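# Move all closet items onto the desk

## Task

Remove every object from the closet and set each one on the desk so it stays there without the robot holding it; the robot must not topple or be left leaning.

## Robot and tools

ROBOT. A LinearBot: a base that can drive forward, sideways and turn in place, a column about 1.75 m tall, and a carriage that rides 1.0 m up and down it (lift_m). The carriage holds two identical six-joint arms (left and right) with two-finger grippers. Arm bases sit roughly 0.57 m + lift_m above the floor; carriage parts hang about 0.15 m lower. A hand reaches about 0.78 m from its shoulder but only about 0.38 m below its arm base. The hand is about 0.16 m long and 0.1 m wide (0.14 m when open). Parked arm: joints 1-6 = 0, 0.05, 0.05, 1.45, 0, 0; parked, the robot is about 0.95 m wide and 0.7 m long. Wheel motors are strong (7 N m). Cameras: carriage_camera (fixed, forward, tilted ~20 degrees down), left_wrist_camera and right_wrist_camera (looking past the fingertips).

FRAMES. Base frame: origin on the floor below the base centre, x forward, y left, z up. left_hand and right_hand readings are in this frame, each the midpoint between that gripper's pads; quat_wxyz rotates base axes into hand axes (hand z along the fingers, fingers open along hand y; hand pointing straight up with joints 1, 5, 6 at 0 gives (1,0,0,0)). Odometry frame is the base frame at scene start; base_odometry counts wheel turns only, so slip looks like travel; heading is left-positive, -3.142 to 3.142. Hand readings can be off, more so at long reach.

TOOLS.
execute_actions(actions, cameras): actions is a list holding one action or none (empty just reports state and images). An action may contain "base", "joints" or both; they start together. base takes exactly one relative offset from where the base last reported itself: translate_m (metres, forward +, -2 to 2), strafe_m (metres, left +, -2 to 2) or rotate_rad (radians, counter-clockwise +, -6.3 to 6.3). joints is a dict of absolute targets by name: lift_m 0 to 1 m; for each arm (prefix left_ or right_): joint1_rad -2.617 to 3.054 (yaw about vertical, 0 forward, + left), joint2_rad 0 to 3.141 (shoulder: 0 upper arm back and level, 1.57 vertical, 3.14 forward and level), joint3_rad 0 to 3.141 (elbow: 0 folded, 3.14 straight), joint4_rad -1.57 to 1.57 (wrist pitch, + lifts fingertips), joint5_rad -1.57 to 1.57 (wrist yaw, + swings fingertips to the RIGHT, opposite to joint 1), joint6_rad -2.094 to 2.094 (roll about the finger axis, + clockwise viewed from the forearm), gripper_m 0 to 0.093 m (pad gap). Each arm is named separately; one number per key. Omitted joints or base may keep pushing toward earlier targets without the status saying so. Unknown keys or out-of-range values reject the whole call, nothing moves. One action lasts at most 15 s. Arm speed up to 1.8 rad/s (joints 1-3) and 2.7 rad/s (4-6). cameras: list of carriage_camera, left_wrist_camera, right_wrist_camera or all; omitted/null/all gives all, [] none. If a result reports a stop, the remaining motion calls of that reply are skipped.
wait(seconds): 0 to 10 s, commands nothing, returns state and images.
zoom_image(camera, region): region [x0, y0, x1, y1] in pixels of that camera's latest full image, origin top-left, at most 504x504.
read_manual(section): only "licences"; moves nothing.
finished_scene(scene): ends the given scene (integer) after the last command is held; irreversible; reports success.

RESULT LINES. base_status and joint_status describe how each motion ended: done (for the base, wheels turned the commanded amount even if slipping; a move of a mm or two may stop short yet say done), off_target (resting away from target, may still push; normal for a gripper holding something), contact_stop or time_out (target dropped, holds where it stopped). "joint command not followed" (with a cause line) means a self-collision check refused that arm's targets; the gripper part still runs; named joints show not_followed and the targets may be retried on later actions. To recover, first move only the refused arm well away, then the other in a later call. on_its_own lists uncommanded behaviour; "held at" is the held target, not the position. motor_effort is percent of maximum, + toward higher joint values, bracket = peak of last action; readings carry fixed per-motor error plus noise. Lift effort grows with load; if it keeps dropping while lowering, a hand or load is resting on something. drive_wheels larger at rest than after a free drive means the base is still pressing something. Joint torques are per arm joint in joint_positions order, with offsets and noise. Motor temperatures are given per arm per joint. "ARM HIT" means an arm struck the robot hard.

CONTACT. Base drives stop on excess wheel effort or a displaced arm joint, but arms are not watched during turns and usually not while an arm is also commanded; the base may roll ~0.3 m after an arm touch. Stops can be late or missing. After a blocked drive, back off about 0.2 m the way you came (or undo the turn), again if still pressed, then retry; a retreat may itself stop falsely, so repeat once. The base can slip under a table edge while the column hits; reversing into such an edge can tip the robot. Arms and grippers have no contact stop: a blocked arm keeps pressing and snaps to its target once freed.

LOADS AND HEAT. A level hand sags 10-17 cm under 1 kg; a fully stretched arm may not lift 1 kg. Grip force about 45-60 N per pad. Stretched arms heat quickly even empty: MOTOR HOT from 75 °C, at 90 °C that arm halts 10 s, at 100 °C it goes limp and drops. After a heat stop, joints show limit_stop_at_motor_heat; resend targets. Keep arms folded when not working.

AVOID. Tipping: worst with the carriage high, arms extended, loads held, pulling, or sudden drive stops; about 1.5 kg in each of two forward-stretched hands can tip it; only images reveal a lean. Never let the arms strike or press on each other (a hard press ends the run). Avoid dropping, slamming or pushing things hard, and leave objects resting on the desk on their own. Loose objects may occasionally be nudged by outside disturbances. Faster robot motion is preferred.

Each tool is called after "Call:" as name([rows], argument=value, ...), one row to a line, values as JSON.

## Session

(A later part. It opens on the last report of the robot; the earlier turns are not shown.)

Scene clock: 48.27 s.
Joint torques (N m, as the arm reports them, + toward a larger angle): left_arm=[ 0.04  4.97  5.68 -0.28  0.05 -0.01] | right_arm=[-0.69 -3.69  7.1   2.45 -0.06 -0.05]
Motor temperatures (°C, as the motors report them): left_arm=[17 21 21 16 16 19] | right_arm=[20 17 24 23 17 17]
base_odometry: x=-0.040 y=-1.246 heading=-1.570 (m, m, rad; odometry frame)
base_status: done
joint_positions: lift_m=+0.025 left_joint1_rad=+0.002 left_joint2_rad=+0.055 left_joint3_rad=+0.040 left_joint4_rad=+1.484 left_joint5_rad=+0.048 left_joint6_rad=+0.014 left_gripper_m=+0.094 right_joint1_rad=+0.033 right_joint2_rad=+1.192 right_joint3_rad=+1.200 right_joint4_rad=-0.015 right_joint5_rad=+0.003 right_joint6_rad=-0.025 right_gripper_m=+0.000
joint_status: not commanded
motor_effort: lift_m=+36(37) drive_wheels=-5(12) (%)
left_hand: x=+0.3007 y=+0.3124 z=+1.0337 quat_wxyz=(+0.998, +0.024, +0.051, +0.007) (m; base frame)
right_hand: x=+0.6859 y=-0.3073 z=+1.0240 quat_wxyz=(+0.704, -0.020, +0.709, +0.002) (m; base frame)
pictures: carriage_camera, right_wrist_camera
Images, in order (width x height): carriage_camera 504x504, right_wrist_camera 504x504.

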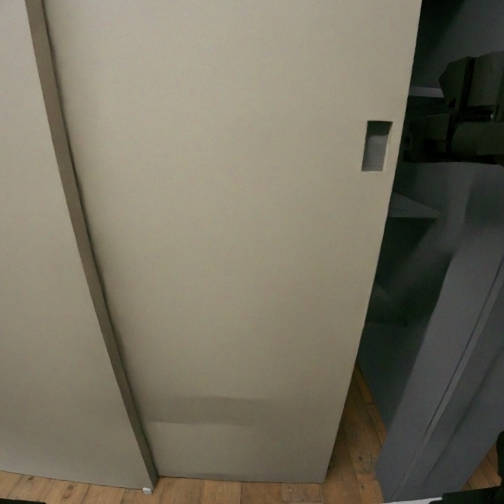

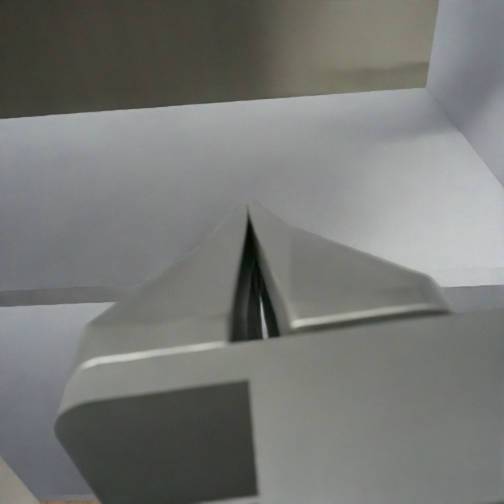

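Call:
execute_actions([
  {"base":{"strafe_m":0.65},"joints":{"right_joint1_rad":0.08}},
], cameras=["carriage_camera","right_wrist_camera"])

Scene clock: 52.20 s.
Joint torques (N m, as the arm reports them, + toward a larger angle): left_arm=[ 0.06  5.08  5.66 -0.28  0.05 -0.01] | right_arm=[13.94 -1.13  6.98  2.39 -4.95 -0.34]
Motor temperatures (°C, as the motors report them): left_arm=[17 21 21 16 16 19] | right_arm=[21 17 24 23 18 17]
base_odometry: x=+0.609 y=-1.246 heading=-1.571 (m, m, rad; odometry frame)
base_status: done
joint_positions: lift_m=+0.025 left_joint1_rad=+0.002 left_joint2_rad=+0.055 left_joint3_rad=+0.040 left_joint4_rad=+1.484 left_joint5_rad=+0.048 left_joint6_rad=+0.014 left_gripper_m=+0.094 right_joint1_rad=-0.090 right_joint2_rad=+1.170 right_joint3_rad=+1.200 right_joint4_rad=-0.016 right_joint5_rad=+0.450 right_joint6_rad=+0.001 right_gripper_m=+0.000
joint_status: right_joint1_rad off_target (ended at -0.090, target +0.080)
motor_effort: lift_m=+36(35) drive_wheels=+19(19) (%)
left_hand: x=+0.3007 y=+0.3124 z=+1.0337 quat_wxyz=(+0.998, +0.024, +0.051, +0.007) (m; base frame)
right_hand: x=+0.6537 y=-0.4299 z=+1.0322 quat_wxyz=(+0.686, +0.190, +0.677, -0.187) (m; base frame)
pictures: carriage_camera, right_wrist_camera
Images, in order (width x height): carriage_camera 504x504, right_wrist_camera 504x504.

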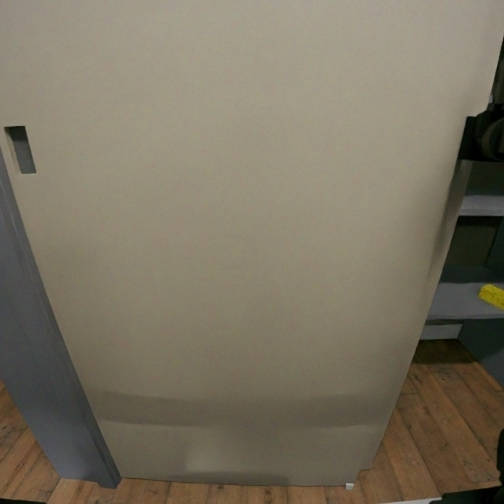

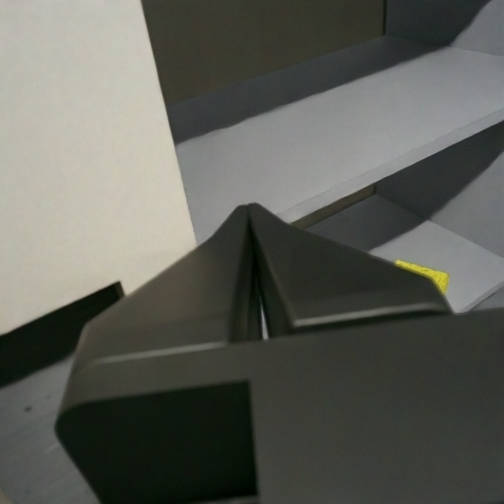

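Fully open; relieve pressure, withdraw and look.

Call:
execute_actions([
  {"base":{"strafe_m":-0.12}},
], cameras=[])

Call:
execute_actions([
  {"base":{"translate_m":-0.5}},
], cameras=[])

Call:
execute_actions([
  {"base":{"strafe_m":-0.6},"joints":{"right_joint1_rad":0,"right_joint2_rad":0.05,"right_joint3_rad":0.05,"right_joint4_rad":1.45,"lift_m":0.3}},
], cameras=["carriage_camera"])

Scene clock: 54.40 s.
Joint torques (N m, as the arm reports them, + toward a larger angle): left_arm=[ 0.05  5.01  5.65 -0.28  0.04 -0.01] | right_arm=[ 1.99 -1.58  7.11  2.29 -0.81 -0.18]
Motor temperatures (°C, as the motors report them): left_arm=[17 21 21 16 16 19] | right_arm=[21 17 24 23 20 18]
base_odometry: x=+0.489 y=-1.246 heading=-1.570 (m, m, rad; odometry frame)
base_status: done
joint_positions: lift_m=+0.025 left_joint1_rad=+0.002 left_joint2_rad=+0.055 left_joint3_rad=+0.040 left_joint4_rad=+1.483 left_joint5_rad=+0.048 left_joint6_rad=+0.014 left_gripper_m=+0.094 right_joint1_rad=+0.051 right_joint2_rad=+1.173 right_joint3_rad=+1.200 right_joint4_rad=-0.002 right_joint5_rad=+0.073 right_joint6_rad=-0.012 right_gripper_m=+0.000
joint_status: not commanded
on_its_own: right_joint1_rad moved +0.141 toward your old target +0.080
motor_effort: lift_m=+34(32) drive_wheels=-4(9) (%)
left_hand: x=+0.3008 y=+0.3124 z=+1.0337 quat_wxyz=(+0.998, +0.024, +0.051, +0.007) (m; base frame)
right_hand: x=+0.6799 y=-0.3121 z=+1.0345 quat_wxyz=(+0.715, +0.004, +0.699, -0.011) (m; base frame)
pictures: none
No camera images: the call's "cameras" was empty. Leave "cameras" out to get every camera's image.

Scene clock: 57.50 s.
Joint torques (N m, as the arm reports them, + toward a larger angle): left_arm=[ 0.05  4.99  5.69 -0.27  0.05 -0.01] | right_arm=[ 0.48 -3.68  7.13  2.26 -0.11 -0.06]
Motor temperatures (°C, as the motors report them): left_arm=[17 22 21 16 16 19] | right_arm=[21 17 24 23 19 18]
base_odometry: x=+0.489 y=-0.746 heading=-1.570 (m, m, rad; odometry frame)
base_status: done
joint_positions: lift_m=+0.025 left_joint1_rad=+0.002 left_joint2_rad=+0.055 left_joint3_rad=+0.040 left_joint4_rad=+1.483 left_joint5_rad=+0.048 left_joint6_rad=+0.014 left_gripper_m=+0.094 right_joint1_rad=+0.070 right_joint2_rad=+1.192 right_joint3_rad=+1.200 right_joint4_rad=+0.000 right_joint5_rad=+0.008 right_joint6_rad=-0.025 right_gripper_m=+0.000
joint_status: not commanded
motor_effort: lift_m=+37(36) drive_wheels=-2(15) (%)
left_hand: x=+0.3008 y=+0.3124 z=+1.0337 quat_wxyz=(+0.998, +0.024, +0.051, +0.007) (m; base frame)
right_hand: x=+0.6852 y=-0.2932 z=+1.0277 quat_wxyz=(+0.710, -0.030, +0.704, +0.013) (m; base frame)
pictures: none
No camera images: the call's "cameras" was empty. Leave "cameras" out to get every camera's image.

Scene clock: 60.87 s.
Joint torques (N m, as the arm reports them, + toward a larger angle): left_arm=[ 0.04  5.02  5.72 -0.28  0.03 -0.01] | right_arm=[-0.78  3.6   3.95 -0.15 -0.04 -0.05]
Motor temperatures (°C, as the motors report them): left_arm=[17 22 21 16 16 19] | right_arm=[21 17 24 23 19 18]
base_odometry: x=-0.111 y=-0.746 heading=-1.571 (m, m, rad; odometry frame)
base_status: done
joint_positions: lift_m=+0.300 left_joint1_rad=+0.002 left_joint2_rad=+0.055 left_joint3_rad=+0.040 left_joint4_rad=+1.483 left_joint5_rad=+0.048 left_joint6_rad=+0.014 left_gripper_m=+0.094 right_joint1_rad=+0.004 right_joint2_rad=+0.061 right_joint3_rad=+0.070 right_joint4_rad=+1.442 right_joint5_rad=+0.002 right_joint6_rad=-0.025 right_gripper_m=+0.000
joint_status: all done
motor_effort: lift_m=+35(39) drive_wheels=-6(13) (%)
left_hand: x=+0.3008 y=+0.3124 z=+1.3087 quat_wxyz=(+0.998, +0.024, +0.051, +0.007) (m; base frame)
right_hand: x=+0.3034 y=-0.3208 z=+1.3161 quat_wxyz=(+0.998, +0.000, +0.060, -0.011) (m; base frame)
pictures: carriage_camera
Images, in order (width x height): carriage_camera 504x504.

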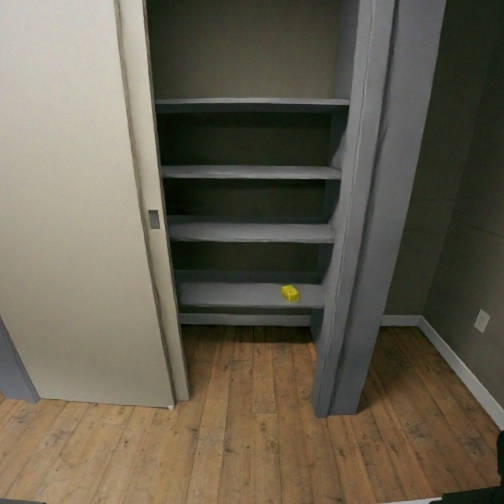

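Call:
execute_actions([
  {"base":{"translate_m":0.2},"joints":{"lift_m":0.85}},
], cameras=["carriage_camera"])

Call:
zoom_image(camera="carriage_camera", region=[100,100,400,400])

Scene clock: 64.23 s.
Joint torques (N m, as the arm reports them, + toward a larger angle): left_arm=[ 0.05  5.02  5.49 -0.25  0.05 -0.01] | right_arm=[-0.77  3.99  4.42 -0.17 -0.04 -0.05]
Motor temperatures (°C, as the motors report them): left_arm=[17 22 21 16 16 19] | right_arm=[21 17 24 22 18 17]
base_odometry: x=-0.111 y=-0.946 heading=-1.571 (m, m, rad; odometry frame)
base_status: done
joint_positions: lift_m=+0.850 left_joint1_rad=+0.002 left_joint2_rad=+0.055 left_joint3_rad=+0.040 left_joint4_rad=+1.483 left_joint5_rad=+0.048 left_joint6_rad=+0.014 left_gripper_m=+0.094 right_joint1_rad=+0.004 right_joint2_rad=+0.057 right_joint3_rad=+0.063 right_joint4_rad=+1.444 right_joint5_rad=+0.002 right_joint6_rad=-0.025 right_gripper_m=+0.000
joint_status: all done
motor_effort: lift_m=+35(42) drive_wheels=-2(11) (%)
left_hand: x=+0.3008 y=+0.3124 z=+1.8587 quat_wxyz=(+0.998, +0.024, +0.051, +0.007) (m; base frame)
right_hand: x=+0.3039 y=-0.3208 z=+1.8642 quat_wxyz=(+0.998, +0.000, +0.060, -0.011) (m; base frame)
pictures: carriage_camera
Images, in order (width x height): carriage_camera 504x504.

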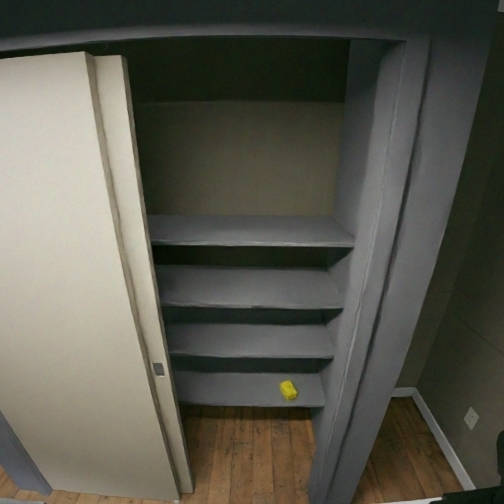

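Region (100, 100, 400, 400) of carriage_camera's 504x504 image, scaled by 1.680, with more detail than that image has.

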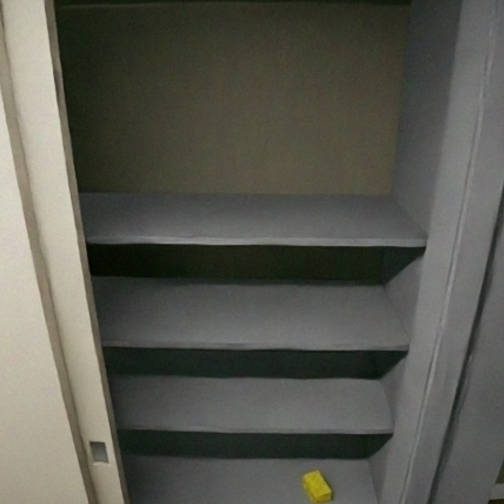

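Call:
execute_actions([
  {"base":{"strafe_m":0.17},"joints":{"lift_m":0.0,"right_joint2_rad":2.3,"right_joint3_rad":1.6,"right_joint4_rad":0.4,"right_gripper_m":0.093}},
], cameras=["carriage_camera","right_wrist_camera"])

Scene clock: 69.27 s.
Joint torques (N m, as the arm reports them, + toward a larger angle): left_arm=[ 0.04  5.02  5.63 -0.29  0.04 -0.01] | right_arm=[ -0.67 -17.31   8.04   2.49  -0.04  -0.05]
Motor temperatures (°C, as the motors report them): left_arm=[17 22 21 16 16 19] | right_arm=[21 19 24 22 18 17]
base_odometry: x=+0.059 y=-0.946 heading=-1.571 (m, m, rad; odometry frame)
base_status: done
joint_positions: lift_m=+0.000 left_joint1_rad=+0.002 left_joint2_rad=+0.055 left_joint3_rad=+0.040 left_joint4_rad=+1.483 left_joint5_rad=+0.048 left_joint6_rad=+0.014 left_gripper_m=+0.094 right_joint1_rad=+0.003 right_joint2_rad=+2.317 right_joint3_rad=+1.579 right_joint4_rad=+0.381 right_joint5_rad=+0.002 right_joint6_rad=-0.025 right_gripper_m=+0.093
joint_status: all done
motor_effort: lift_m=+35(38) drive_wheels=-1(17) (%)
left_hand: x=+0.3008 y=+0.3124 z=+1.0087 quat_wxyz=(+0.998, +0.024, +0.051, +0.007) (m; base frame)
right_hand: x=+0.9245 y=-0.3188 z=+0.6810 quat_wxyz=(+0.570, -0.011, +0.821, -0.007) (m; base frame)
pictures: carriage_camera, right_wrist_camera
Images, in order (width x height): carriage_camera 504x504, right_wrist_camera 504x504.

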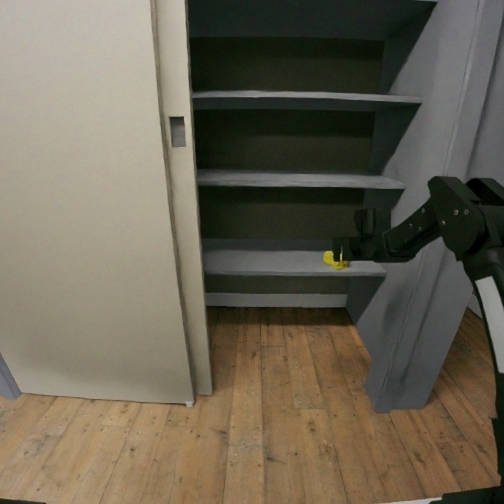

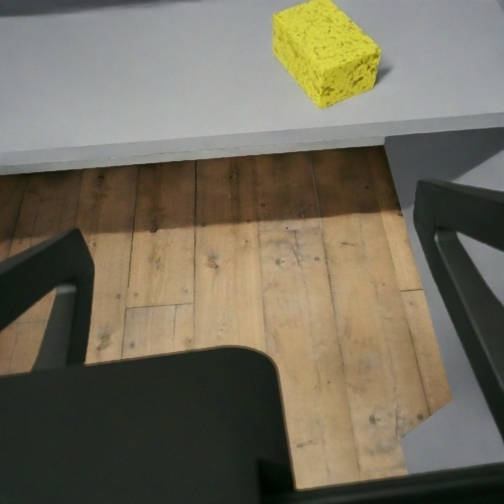

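Call:
execute_actions([
  {"joints":{"lift_m":0.04,"right_joint1_rad":-0.12,"right_joint2_rad":2.45,"right_joint3_rad":1.6,"right_joint4_rad":0.4,"right_joint5_rad":-0.3}},
], cameras=[])

Call:
execute_actions([
  {"base":{"translate_m":0.17}},
], cameras=["carriage_camera","right_wrist_camera"])

Scene clock: 72.13 s.
Joint torques (N m, as the arm reports them, + toward a larger angle): left_arm=[ 0.05  5.03  5.75 -0.27  0.05 -0.01] | right_arm=[ -0.09 -17.06   7.58   2.29  -0.2   -0.05]
Motor temperatures (°C, as the motors report them): left_arm=[17 22 22 16 16 19] | right_arm=[21 20 24 22 18 17]
base_odometry: x=+0.059 y=-0.946 heading=-1.571 (m, m, rad; odometry frame)
base_status: not commanded
joint_positions: lift_m=+0.040 left_joint1_rad=+0.002 left_joint2_rad=+0.055 left_joint3_rad=+0.040 left_joint4_rad=+1.483 left_joint5_rad=+0.048 left_joint6_rad=+0.014 left_gripper_m=+0.094 right_joint1_rad=-0.124 right_joint2_rad=+2.460 right_joint3_rad=+1.579 right_joint4_rad=+0.388 right_joint5_rad=-0.292 right_joint6_rad=-0.026 right_gripper_m=+0.093
joint_status: all done
motor_effort: lift_m=+34(42) drive_wheels=+4(4) (%)
left_hand: x=+0.3009 y=+0.3124 z=+1.0487 quat_wxyz=(+0.998, +0.024, +0.051, +0.007) (m; base frame)
right_hand: x=+0.9119 y=-0.3503 z=+0.6359 quat_wxyz=(+0.515, -0.033, +0.852, +0.087) (m; base frame)
pictures: none
No camera images: the call's "cameras" was empty. Leave "cameras" out to get every camera's image.

Scene clock: 74.07 s.
Joint torques (N m, as the arm reports them, + toward a larger angle): left_arm=[ 0.09  5.01  5.64 -0.26  0.05 -0.01] | right_arm=[ -0.06 -17.1    7.65   2.28  -0.2   -0.06]
Motor temperatures (°C, as the motors report them): left_arm=[17 22 22 16 16 19] | right_arm=[21 21 25 23 18 17]
base_odometry: x=+0.059 y=-1.116 heading=-1.571 (m, m, rad; odometry frame)
base_status: done
joint_positions: lift_m=+0.040 left_joint1_rad=+0.002 left_joint2_rad=+0.055 left_joint3_rad=+0.040 left_joint4_rad=+1.483 left_joint5_rad=+0.048 left_joint6_rad=+0.014 left_gripper_m=+0.094 right_joint1_rad=-0.124 right_joint2_rad=+2.460 right_joint3_rad=+1.579 right_joint4_rad=+0.389 right_joint5_rad=-0.292 right_joint6_rad=-0.026 right_gripper_m=+0.093
joint_status: not commanded
motor_effort: lift_m=+35(35) drive_wheels=-2(13) (%)
left_hand: x=+0.3010 y=+0.3124 z=+1.0487 quat_wxyz=(+0.998, +0.024, +0.052, +0.007) (m; base frame)
right_hand: x=+0.9120 y=-0.3503 z=+0.6361 quat_wxyz=(+0.516, -0.033, +0.852, +0.087) (m; base frame)
pictures: carriage_camera, right_wrist_camera
Images, in order (width x height): carriage_camera 504x504, right_wrist_camera 504x504.

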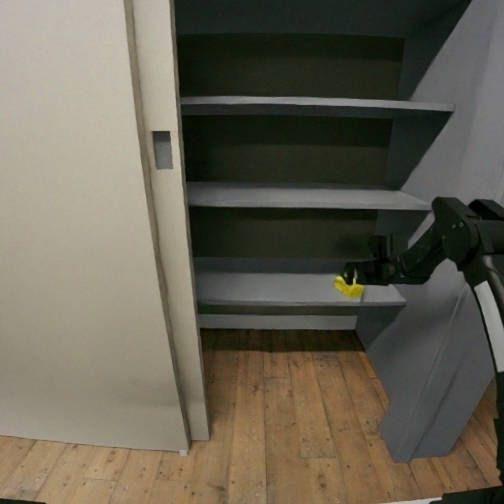

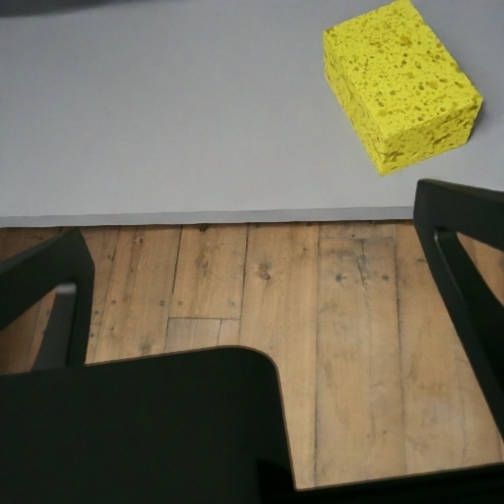

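Call:
execute_actions([
  {"base":{"strafe_m":-0.09}},
], cameras=[])

Call:
execute_actions([
  {"base":{"translate_m":0.07}},
], cameras=["carriage_camera","right_wrist_camera"])

Scene clock: 76.10 s.
Joint torques (N m, as the arm reports them, + toward a larger angle): left_arm=[ 0.06  4.98  5.74 -0.28  0.05 -0.01] | right_arm=[ -0.21 -17.11   7.57   2.29  -0.18  -0.05]
Motor temperatures (°C, as the motors report them): left_arm=[17 22 22 16 16 19] | right_arm=[21 22 25 23 18 17]
base_odometry: x=-0.031 y=-1.116 heading=-1.570 (m, m, rad; odometry frame)
base_status: done
joint_positions: lift_m=+0.040 left_joint1_rad=+0.002 left_joint2_rad=+0.055 left_joint3_rad=+0.040 left_joint4_rad=+1.483 left_joint5_rad=+0.048 left_joint6_rad=+0.014 left_gripper_m=+0.094 right_joint1_rad=-0.122 right_joint2_rad=+2.460 right_joint3_rad=+1.579 right_joint4_rad=+0.389 right_joint5_rad=-0.294 right_joint6_rad=-0.026 right_gripper_m=+0.093
joint_status: not commanded
motor_effort: lift_m=+37(36) drive_wheels=+1(13) (%)
left_hand: x=+0.3010 y=+0.3124 z=+1.0487 quat_wxyz=(+0.998, +0.024, +0.052, +0.007) (m; base frame)
right_hand: x=+0.9120 y=-0.3485 z=+0.6362 quat_wxyz=(+0.516, -0.034, +0.852, +0.088) (m; base frame)
pictures: none
No camera images: the call's "cameras" was empty. Leave "cameras" out to get every camera's image.

Scene clock: 77.43 s.
Joint torques (N m, as the arm reports them, + toward a larger angle): left_arm=[ 0.07  5.04  5.75 -0.21  0.04 -0.01] | right_arm=[ -0.22 -17.05   7.61   2.27  -0.18  -0.06]
Motor temperatures (°C, as the motors report them): left_arm=[17 22 22 16 16 19] | right_arm=[21 23 25 23 18 17]
base_odometry: x=-0.031 y=-1.186 heading=-1.571 (m, m, rad; odometry frame)
base_status: done
joint_positions: lift_m=+0.040 left_joint1_rad=+0.002 left_joint2_rad=+0.055 left_joint3_rad=+0.040 left_joint4_rad=+1.483 left_joint5_rad=+0.048 left_joint6_rad=+0.014 left_gripper_m=+0.094 right_joint1_rad=-0.122 right_joint2_rad=+2.460 right_joint3_rad=+1.579 right_joint4_rad=+0.389 right_joint5_rad=-0.294 right_joint6_rad=-0.026 right_gripper_m=+0.093
joint_status: not commanded
motor_effort: lift_m=+36(38) drive_wheels=-5(14) (%)
left_hand: x=+0.3010 y=+0.3124 z=+1.0487 quat_wxyz=(+0.998, +0.024, +0.052, +0.007) (m; base frame)
right_hand: x=+0.9120 y=-0.3486 z=+0.6362 quat_wxyz=(+0.516, -0.034, +0.851, +0.088) (m; base frame)
pictures: carriage_camera, right_wrist_camera
Images, in order (width x height): carriage_camera 504x504, right_wrist_camera 504x504.

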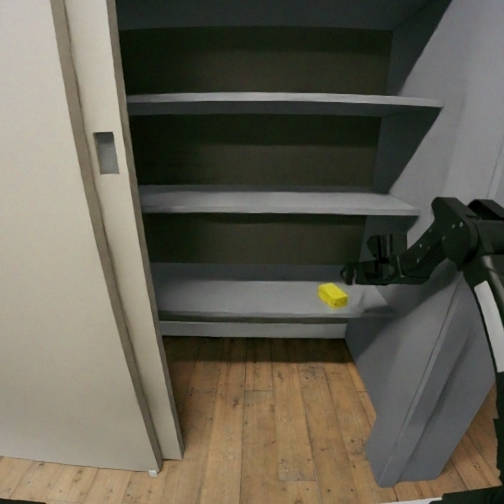

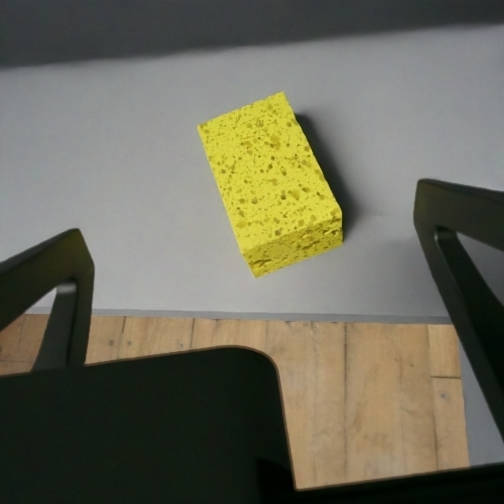

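Call:
execute_actions([
  {"base":{"translate_m":0.03},"joints":{"lift_m":0.0}},
], cameras=["carriage_camera","right_wrist_camera"])

Scene clock: 78.87 s.
Joint torques (N m, as the arm reports them, + toward a larger angle): left_arm=[ 0.08  5.03  5.66 -0.28  0.05 -0.01] | right_arm=[ -0.23 -17.53   7.55   2.3   -0.17  -0.05]
Motor temperatures (°C, as the motors report them): left_arm=[17 22 22 16 16 19] | right_arm=[20 23 25 23 18 17]
base_odometry: x=-0.031 y=-1.216 heading=-1.571 (m, m, rad; odometry frame)
base_status: done
joint_positions: lift_m=+0.000 left_joint1_rad=+0.002 left_joint2_rad=+0.055 left_joint3_rad=+0.040 left_joint4_rad=+1.483 left_joint5_rad=+0.048 left_joint6_rad=+0.014 left_gripper_m=+0.094 right_joint1_rad=-0.122 right_joint2_rad=+2.464 right_joint3_rad=+1.579 right_joint4_rad=+0.387 right_joint5_rad=-0.295 right_joint6_rad=-0.026 right_gripper_m=+0.093
joint_status: all done
motor_effort: lift_m=+40(38) drive_wheels=-6(15) (%)
left_hand: x=+0.3008 y=+0.3124 z=+1.0086 quat_wxyz=(+0.998, +0.024, +0.051, +0.007) (m; base frame)
right_hand: x=+0.9114 y=-0.3484 z=+0.5934 quat_wxyz=(+0.513, -0.034, +0.853, +0.089) (m; base frame)
pictures: carriage_camera, right_wrist_camera
Images, in order (width x height): carriage_camera 504x504, right_wrist_camera 504x504.

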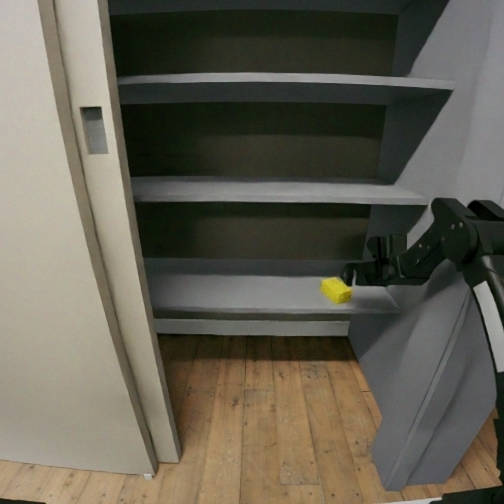

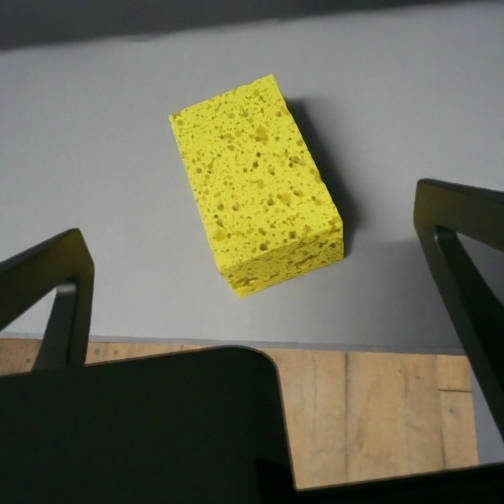

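Call:
execute_actions([
  {"joints":{"right_joint2_rad":2.55,"right_joint4_rad":0.42}},
], cameras=["carriage_camera","right_wrist_camera"])

Scene clock: 79.97 s.
Joint torques (N m, as the arm reports them, + toward a larger angle): left_arm=[ 0.05  5.    5.67 -0.3   0.04 -0.01] | right_arm=[ -0.28 -17.8    6.94   2.26  -0.18  -0.06]
Motor temperatures (°C, as the motors report them): left_arm=[17 22 22 16 16 19] | right_arm=[20 24 25 23 18 17]
base_odometry: x=-0.031 y=-1.216 heading=-1.571 (m, m, rad; odometry frame)
base_status: not commanded
joint_positions: lift_m=+0.000 left_joint1_rad=+0.002 left_joint2_rad=+0.055 left_joint3_rad=+0.040 left_joint4_rad=+1.483 left_joint5_rad=+0.048 left_joint6_rad=+0.014 left_gripper_m=+0.094 right_joint1_rad=-0.122 right_joint2_rad=+2.566 right_joint3_rad=+1.584 right_joint4_rad=+0.405 right_joint5_rad=-0.295 right_joint6_rad=-0.026 right_gripper_m=+0.093
joint_status: all done
motor_effort: lift_m=+39(34) drive_wheels=-4(3) (%)
left_hand: x=+0.3008 y=+0.3124 z=+1.0086 quat_wxyz=(+0.998, +0.024, +0.051, +0.007) (m; base frame)
right_hand: x=+0.9020 y=-0.3472 z=+0.5367 quat_wxyz=(+0.480, -0.028, +0.872, +0.094) (m; base frame)
pictures: carriage_camera, right_wrist_camera
Images, in order (width x height): carriage_camera 504x504, right_wrist_camera 504x504.

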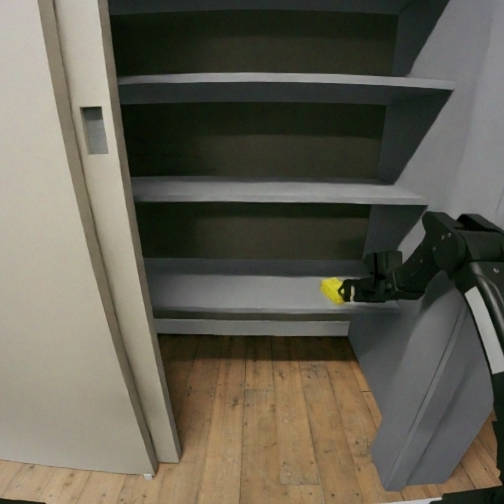

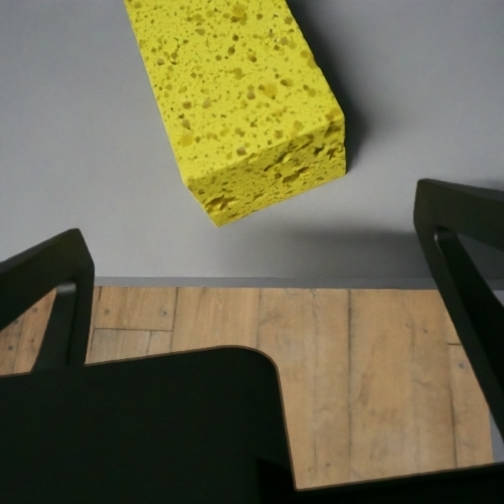

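Call:
execute_actions([
  {"base":{"translate_m":0.06}},
], cameras=["carriage_camera","right_wrist_camera"])

Scene clock: 81.50 s.
Joint torques (N m, as the arm reports them, + toward a larger angle): left_arm=[ 0.07  5.01  5.57 -0.31  0.02 -0.01] | right_arm=[ -0.16 -17.83   6.92   2.26  -0.18  -0.06]
Motor temperatures (°C, as the motors report them): left_arm=[17 22 22 16 16 19] | right_arm=[20 24 25 23 17 17]
base_odometry: x=-0.031 y=-1.276 heading=-1.572 (m, m, rad; odometry frame)
base_status: done
joint_positions: lift_m=+0.000 left_joint1_rad=+0.002 left_joint2_rad=+0.055 left_joint3_rad=+0.040 left_joint4_rad=+1.483 left_joint5_rad=+0.048 left_joint6_rad=+0.014 left_gripper_m=+0.094 right_joint1_rad=-0.122 right_joint2_rad=+2.566 right_joint3_rad=+1.584 right_joint4_rad=+0.405 right_joint5_rad=-0.295 right_joint6_rad=-0.026 right_gripper_m=+0.093
joint_status: not commanded
motor_effort: lift_m=+37(35) drive_wheels=-5(15) (%)
left_hand: x=+0.3008 y=+0.3124 z=+1.0086 quat_wxyz=(+0.998, +0.024, +0.051, +0.007) (m; base frame)
right_hand: x=+0.9020 y=-0.3472 z=+0.5368 quat_wxyz=(+0.480, -0.028, +0.872, +0.094) (m; base frame)
pictures: carriage_camera, right_wrist_camera
Images, in order (width x height): carriage_camera 504x504, right_wrist_camera 504x504.

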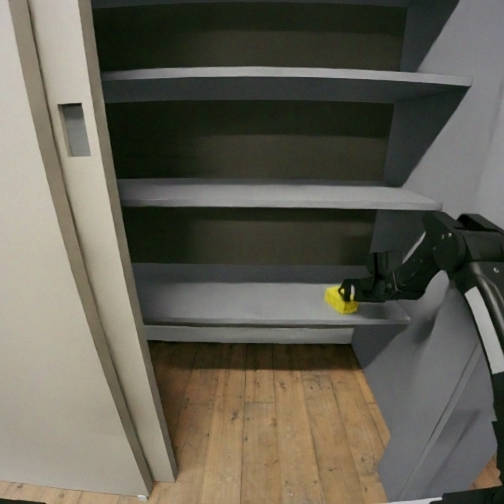

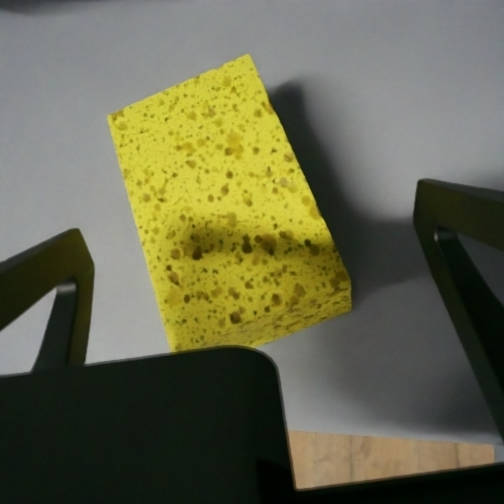

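Call:
execute_actions([
  {"joints":{"right_joint2_rad":2.62,"right_joint4_rad":0.44}},
], cameras=["carriage_camera","right_wrist_camera"])

Call:
zoom_image(camera="carriage_camera", region=[300,240,440,350])

Scene clock: 82.63 s.
Joint torques (N m, as the arm reports them, + toward a larger angle): left_arm=[ 0.06  5.22  5.71 -0.29  0.05 -0.01] | right_arm=[ -0.3  -17.26   6.65   2.16  -0.19  -0.06]
Motor temperatures (°C, as the motors report them): left_arm=[17 22 22 16 16 19] | right_arm=[20 25 25 23 17 17]
base_odometry: x=-0.031 y=-1.276 heading=-1.572 (m, m, rad; odometry frame)
base_status: not commanded
joint_positions: lift_m=+0.000 left_joint1_rad=+0.002 left_joint2_rad=+0.055 left_joint3_rad=+0.040 left_joint4_rad=+1.483 left_joint5_rad=+0.048 left_joint6_rad=+0.014 left_gripper_m=+0.094 right_joint1_rad=-0.122 right_joint2_rad=+2.630 right_joint3_rad=+1.584 right_joint4_rad=+0.428 right_joint5_rad=-0.295 right_joint6_rad=-0.026 right_gripper_m=+0.093
joint_status: all done
motor_effort: lift_m=+37(35) drive_wheels=-5(4) (%)
left_hand: x=+0.3008 y=+0.3124 z=+1.0086 quat_wxyz=(+0.998, +0.024, +0.051, +0.007) (m; base frame)
right_hand: x=+0.8940 y=-0.3462 z=+0.5027 quat_wxyz=(+0.462, -0.025, +0.881, +0.097) (m; base frame)
pictures: carriage_camera, right_wrist_camera
Images, in order (width x height): carriage_camera 504x504, right_wrist_camera 504x504.

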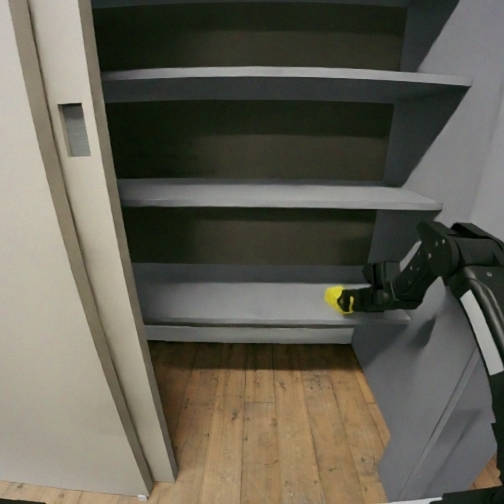

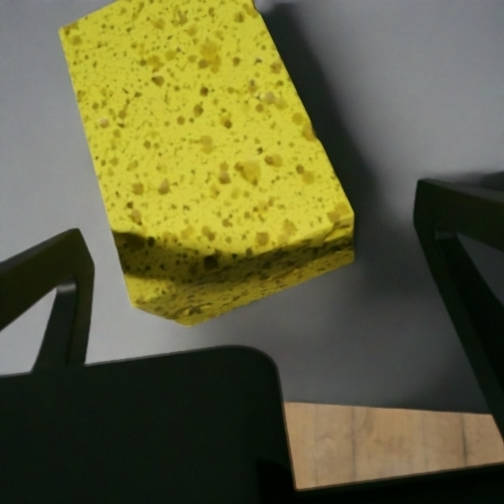

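Region (300, 240, 440, 350) of carriage_camera's 504x504 image, scaled by 3.600, with more detail than that image has; it fills the top 396 rows of this view, and the rest is white.

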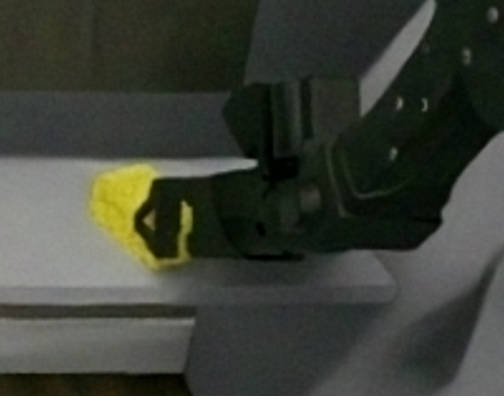

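Call:
execute_actions([
  {"base":{"translate_m":0.035},"joints":{"right_joint5_rad":-0.45,"right_joint1_rad":-0.14}},
], cameras=["right_wrist_camera"])

Call:
execute_actions([
  {"joints":{"right_gripper_m":0.03}},
], cameras=["carriage_camera","right_wrist_camera"])

Scene clock: 84.07 s.
Joint torques (N m, as the arm reports them, + toward a larger angle): left_arm=[ 0.05  5.08  5.64 -0.23  0.05 -0.01] | right_arm=[ -0.79 -17.21   6.6    2.13  -0.26  -0.06]
Motor temperatures (°C, as the motors report them): left_arm=[17 22 22 16 16 19] | right_arm=[20 25 25 23 17 17]
base_odometry: x=-0.032 y=-1.311 heading=-1.573 (m, m, rad; odometry frame)
base_status: done
joint_positions: lift_m=+0.000 left_joint1_rad=+0.002 left_joint2_rad=+0.055 left_joint3_rad=+0.040 left_joint4_rad=+1.484 left_joint5_rad=+0.048 left_joint6_rad=+0.014 left_gripper_m=+0.094 right_joint1_rad=-0.136 right_joint2_rad=+2.630 right_joint3_rad=+1.584 right_joint4_rad=+0.429 right_joint5_rad=-0.442 right_joint6_rad=-0.026 right_gripper_m=+0.093
joint_status: all done
motor_effort: lift_m=+41(38) drive_wheels=-3(14) (%)
left_hand: x=+0.3007 y=+0.3124 z=+1.0086 quat_wxyz=(+0.998, +0.024, +0.051, +0.007) (m; base frame)
right_hand: x=+0.8894 y=-0.3303 z=+0.5080 quat_wxyz=(+0.462, -0.053, +0.871, +0.158) (m; base frame)
pictures: right_wrist_camera
Images, in order (width x height): right_wrist_camera 504x504.

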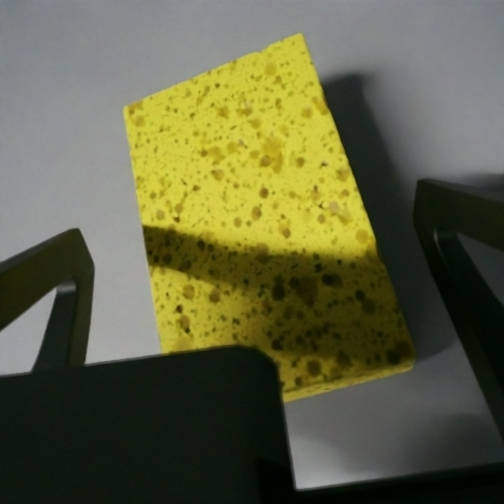

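Scene clock: 84.70 s.
Joint torques (N m, as the arm reports them, + toward a larger angle): left_arm=[ 0.08  5.04  5.63 -0.3   0.05 -0.01] | right_arm=[ -0.66 -16.34   6.69   1.89  -0.17  -0.08]
Motor temperatures (°C, as the motors report them): left_arm=[17 22 22 16 16 19] | right_arm=[20 26 25 23 17 17]
base_odometry: x=-0.032 y=-1.311 heading=-1.573 (m, m, rad; odometry frame)
base_status: not commanded
joint_positions: lift_m=+0.000 left_joint1_rad=+0.002 left_joint2_rad=+0.055 left_joint3_rad=+0.040 left_joint4_rad=+1.484 left_joint5_rad=+0.048 left_joint6_rad=+0.014 left_gripper_m=+0.094 right_joint1_rad=-0.137 right_joint2_rad=+2.621 right_joint3_rad=+1.584 right_joint4_rad=+0.452 right_joint5_rad=-0.450 right_joint6_rad=-0.025 right_gripper_m=+0.030
joint_status: all done
motor_effort: lift_m=+38(39) drive_wheels=-5(4) (%)
left_hand: x=+0.3007 y=+0.3124 z=+1.0086 quat_wxyz=(+0.998, +0.024, +0.051, +0.007) (m; base frame)
right_hand: x=+0.8936 y=-0.3303 z=+0.5177 quat_wxyz=(+0.475, -0.058, +0.864, +0.159) (m; base frame)
pictures: carriage_camera, right_wrist_camera
Images, in order (width x height): carriage_camera 504x504, right_wrist_camera 504x504.

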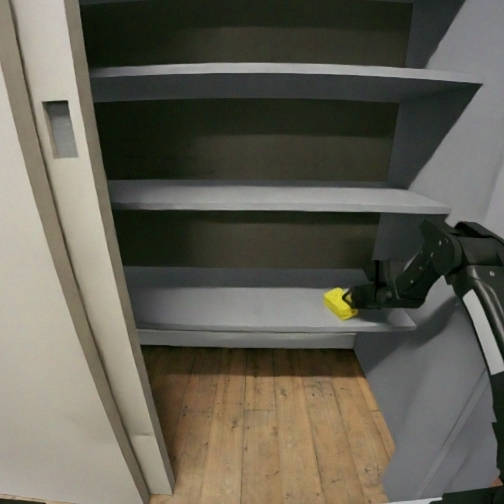

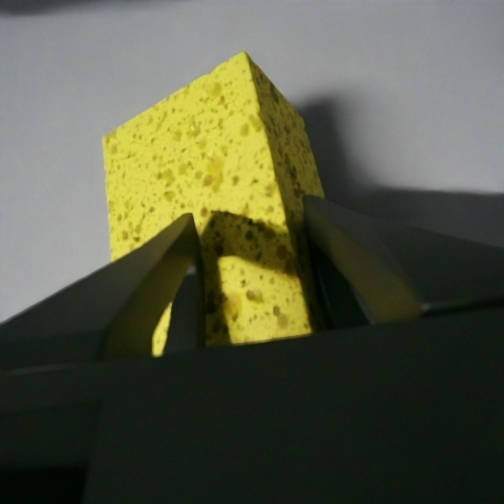

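Call:
execute_actions([
  {"joints":{"right_gripper_m":0.093}},
], cameras=[])

Call:
execute_actions([
  {"joints":{"right_joint2_rad":2.7,"right_joint4_rad":0.44}},
], cameras=["carriage_camera","right_wrist_camera"])

Scene clock: 85.73 s.
Joint torques (N m, as the arm reports them, + toward a larger angle): left_arm=[ 0.06  4.99  5.66 -0.28  0.05 -0.01] | right_arm=[ -0.7  -16.43   6.68   1.95  -0.17  -0.07]
Motor temperatures (°C, as the motors report them): left_arm=[17 22 22 16 16 19] | right_arm=[20 26 25 23 17 17]
base_odometry: x=-0.032 y=-1.311 heading=-1.573 (m, m, rad; odometry frame)
base_status: not commanded
joint_positions: lift_m=+0.000 left_joint1_rad=+0.002 left_joint2_rad=+0.055 left_joint3_rad=+0.040 left_joint4_rad=+1.484 left_joint5_rad=+0.048 left_joint6_rad=+0.014 left_gripper_m=+0.094 right_joint1_rad=-0.137 right_joint2_rad=+2.621 right_joint3_rad=+1.584 right_joint4_rad=+0.446 right_joint5_rad=-0.450 right_joint6_rad=-0.025 right_gripper_m=+0.093
joint_status: all done
motor_effort: lift_m=+39(37) drive_wheels=-3(5) (%)
left_hand: x=+0.3007 y=+0.3124 z=+1.0086 quat_wxyz=(+0.998, +0.024, +0.051, +0.007) (m; base frame)
right_hand: x=+0.8929 y=-0.3302 z=+0.5166 quat_wxyz=(+0.473, -0.057, +0.865, +0.159) (m; base frame)
pictures: none
No camera images: the call's "cameras" was empty. Leave "cameras" out to get every camera's image.

Scene clock: 86.33 s.
Joint torques (N m, as the arm reports them, + toward a larger angle): left_arm=[ 0.07  4.97  5.78 -0.28  0.04 -0.01] | right_arm=[ -0.65 -14.75   6.3    1.66  -0.14   0.02]
Motor temperatures (°C, as the motors report them): left_arm=[17 22 22 16 16 19] | right_arm=[20 26 25 23 17 17]
base_odometry: x=-0.032 y=-1.311 heading=-1.573 (m, m, rad; odometry frame)
base_status: not commanded
joint_positions: lift_m=+0.000 left_joint1_rad=+0.002 left_joint2_rad=+0.055 left_joint3_rad=+0.040 left_joint4_rad=+1.484 left_joint5_rad=+0.048 left_joint6_rad=+0.014 left_gripper_m=+0.094 right_joint1_rad=-0.137 right_joint2_rad=+2.685 right_joint3_rad=+1.585 right_joint4_rad=+0.467 right_joint5_rad=-0.454 right_joint6_rad=-0.035 right_gripper_m=+0.093
joint_status: all done
motor_effort: lift_m=+40(38) drive_wheels=-6(6) (%)
left_hand: x=+0.3007 y=+0.3123 z=+1.0086 quat_wxyz=(+0.998, +0.024, +0.051, +0.007) (m; base frame)
right_hand: x=+0.8836 y=-0.3284 z=+0.4835 quat_wxyz=(+0.456, -0.057, +0.873, +0.162) (m; base frame)
pictures: carriage_camera, right_wrist_camera
Images, in order (width x height): carriage_camera 504x504, right_wrist_camera 504x504.

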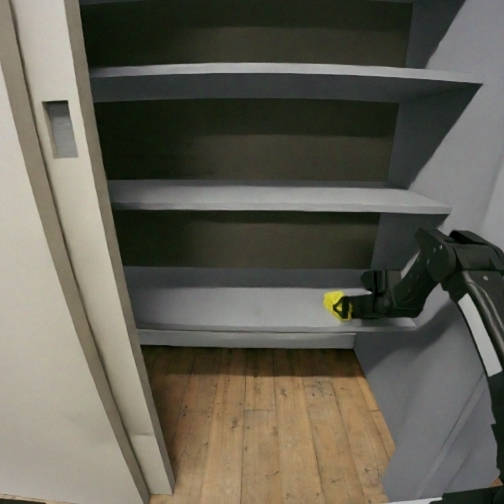

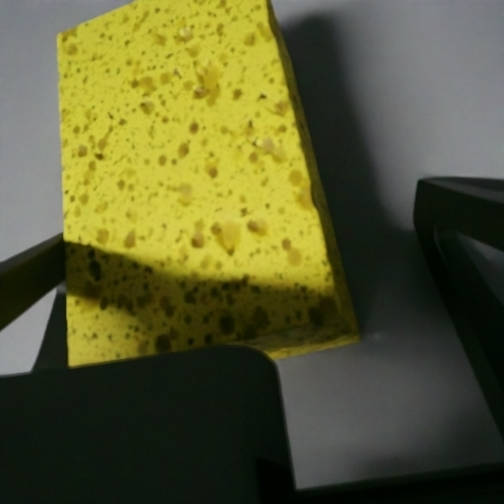

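Touching the shelf now (torque fell). Close.

Call:
execute_actions([
  {"joints":{"right_joint2_rad":2.67,"right_gripper_m":0.03}},
], cameras=["right_wrist_camera"])

Call:
execute_actions([
  {"joints":{"right_joint2_rad":2.58,"right_gripper_m":0.03}},
], cameras=["carriage_camera","right_wrist_camera"])

Scene clock: 87.43 s.
Joint torques (N m, as the arm reports them, + toward a larger angle): left_arm=[ 0.06  5.01  5.67 -0.29  0.04 -0.01] | right_arm=[ -0.64 -17.76   6.31   1.76  -0.14   0.03]
Motor temperatures (°C, as the motors report them): left_arm=[17 22 22 16 16 19] | right_arm=[20 26 25 23 17 17]
base_odometry: x=-0.032 y=-1.311 heading=-1.573 (m, m, rad; odometry frame)
base_status: not commanded
joint_positions: lift_m=+0.000 left_joint1_rad=+0.002 left_joint2_rad=+0.055 left_joint3_rad=+0.040 left_joint4_rad=+1.484 left_joint5_rad=+0.048 left_joint6_rad=+0.014 left_gripper_m=+0.094 right_joint1_rad=-0.137 right_joint2_rad=+2.685 right_joint3_rad=+1.585 right_joint4_rad=+0.459 right_joint5_rad=-0.454 right_joint6_rad=-0.035 right_gripper_m=+0.064
joint_status: right_gripper_m off_target (ended at +0.064, target +0.030); the others done
motor_effort: lift_m=+37(35) drive_wheels=-3(5) (%)
left_hand: x=+0.3007 y=+0.3123 z=+1.0086 quat_wxyz=(+0.998, +0.024, +0.051, +0.007) (m; base frame)
right_hand: x=+0.8825 y=-0.3282 z=+0.4820 quat_wxyz=(+0.452, -0.056, +0.875, +0.163) (m; base frame)
pictures: right_wrist_camera
Images, in order (width x height): right_wrist_camera 504x504.

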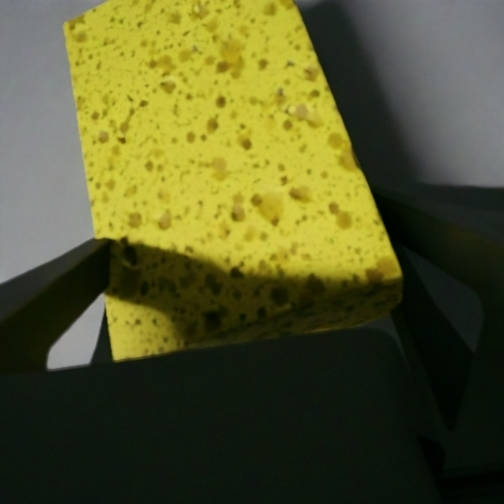

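Scene clock: 88.13 s.
Joint torques (N m, as the arm reports them, + toward a larger angle): left_arm=[ 0.07  5.01  5.58 -0.28  0.03 -0.01] | right_arm=[ -0.64 -16.46   6.71   2.1   -0.12   0.03]
Motor temperatures (°C, as the motors report them): left_arm=[17 22 22 16 16 19] | right_arm=[20 27 25 23 17 17]
base_odometry: x=-0.032 y=-1.311 heading=-1.573 (m, m, rad; odometry frame)
base_status: not commanded
joint_positions: lift_m=+0.000 left_joint1_rad=+0.002 left_joint2_rad=+0.055 left_joint3_rad=+0.040 left_joint4_rad=+1.484 left_joint5_rad=+0.048 left_joint6_rad=+0.014 left_gripper_m=+0.094 right_joint1_rad=-0.137 right_joint2_rad=+2.583 right_joint3_rad=+1.585 right_joint4_rad=+0.437 right_joint5_rad=-0.454 right_joint6_rad=-0.034 right_gripper_m=+0.064
joint_status: right_gripper_m off_target (ended at +0.064, target +0.030); the others done
motor_effort: lift_m=+34(36) drive_wheels=+6(4) (%)
left_hand: x=+0.3007 y=+0.3123 z=+1.0086 quat_wxyz=(+0.998, +0.024, +0.051, +0.007) (m; base frame)
right_hand: x=+0.8983 y=-0.3304 z=+0.5387 quat_wxyz=(+0.487, -0.065, +0.857, +0.156) (m; base frame)
pictures: carriage_camera, right_wrist_camera
Images, in order (width x height): carriage_camera 504x504, right_wrist_camera 504x504.

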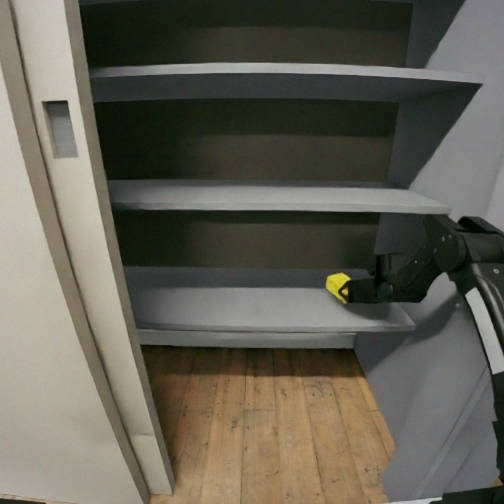

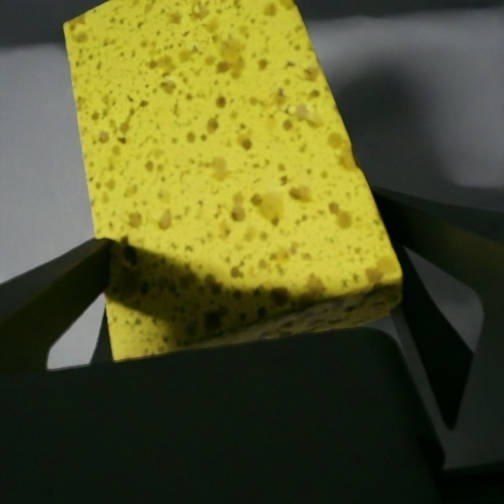

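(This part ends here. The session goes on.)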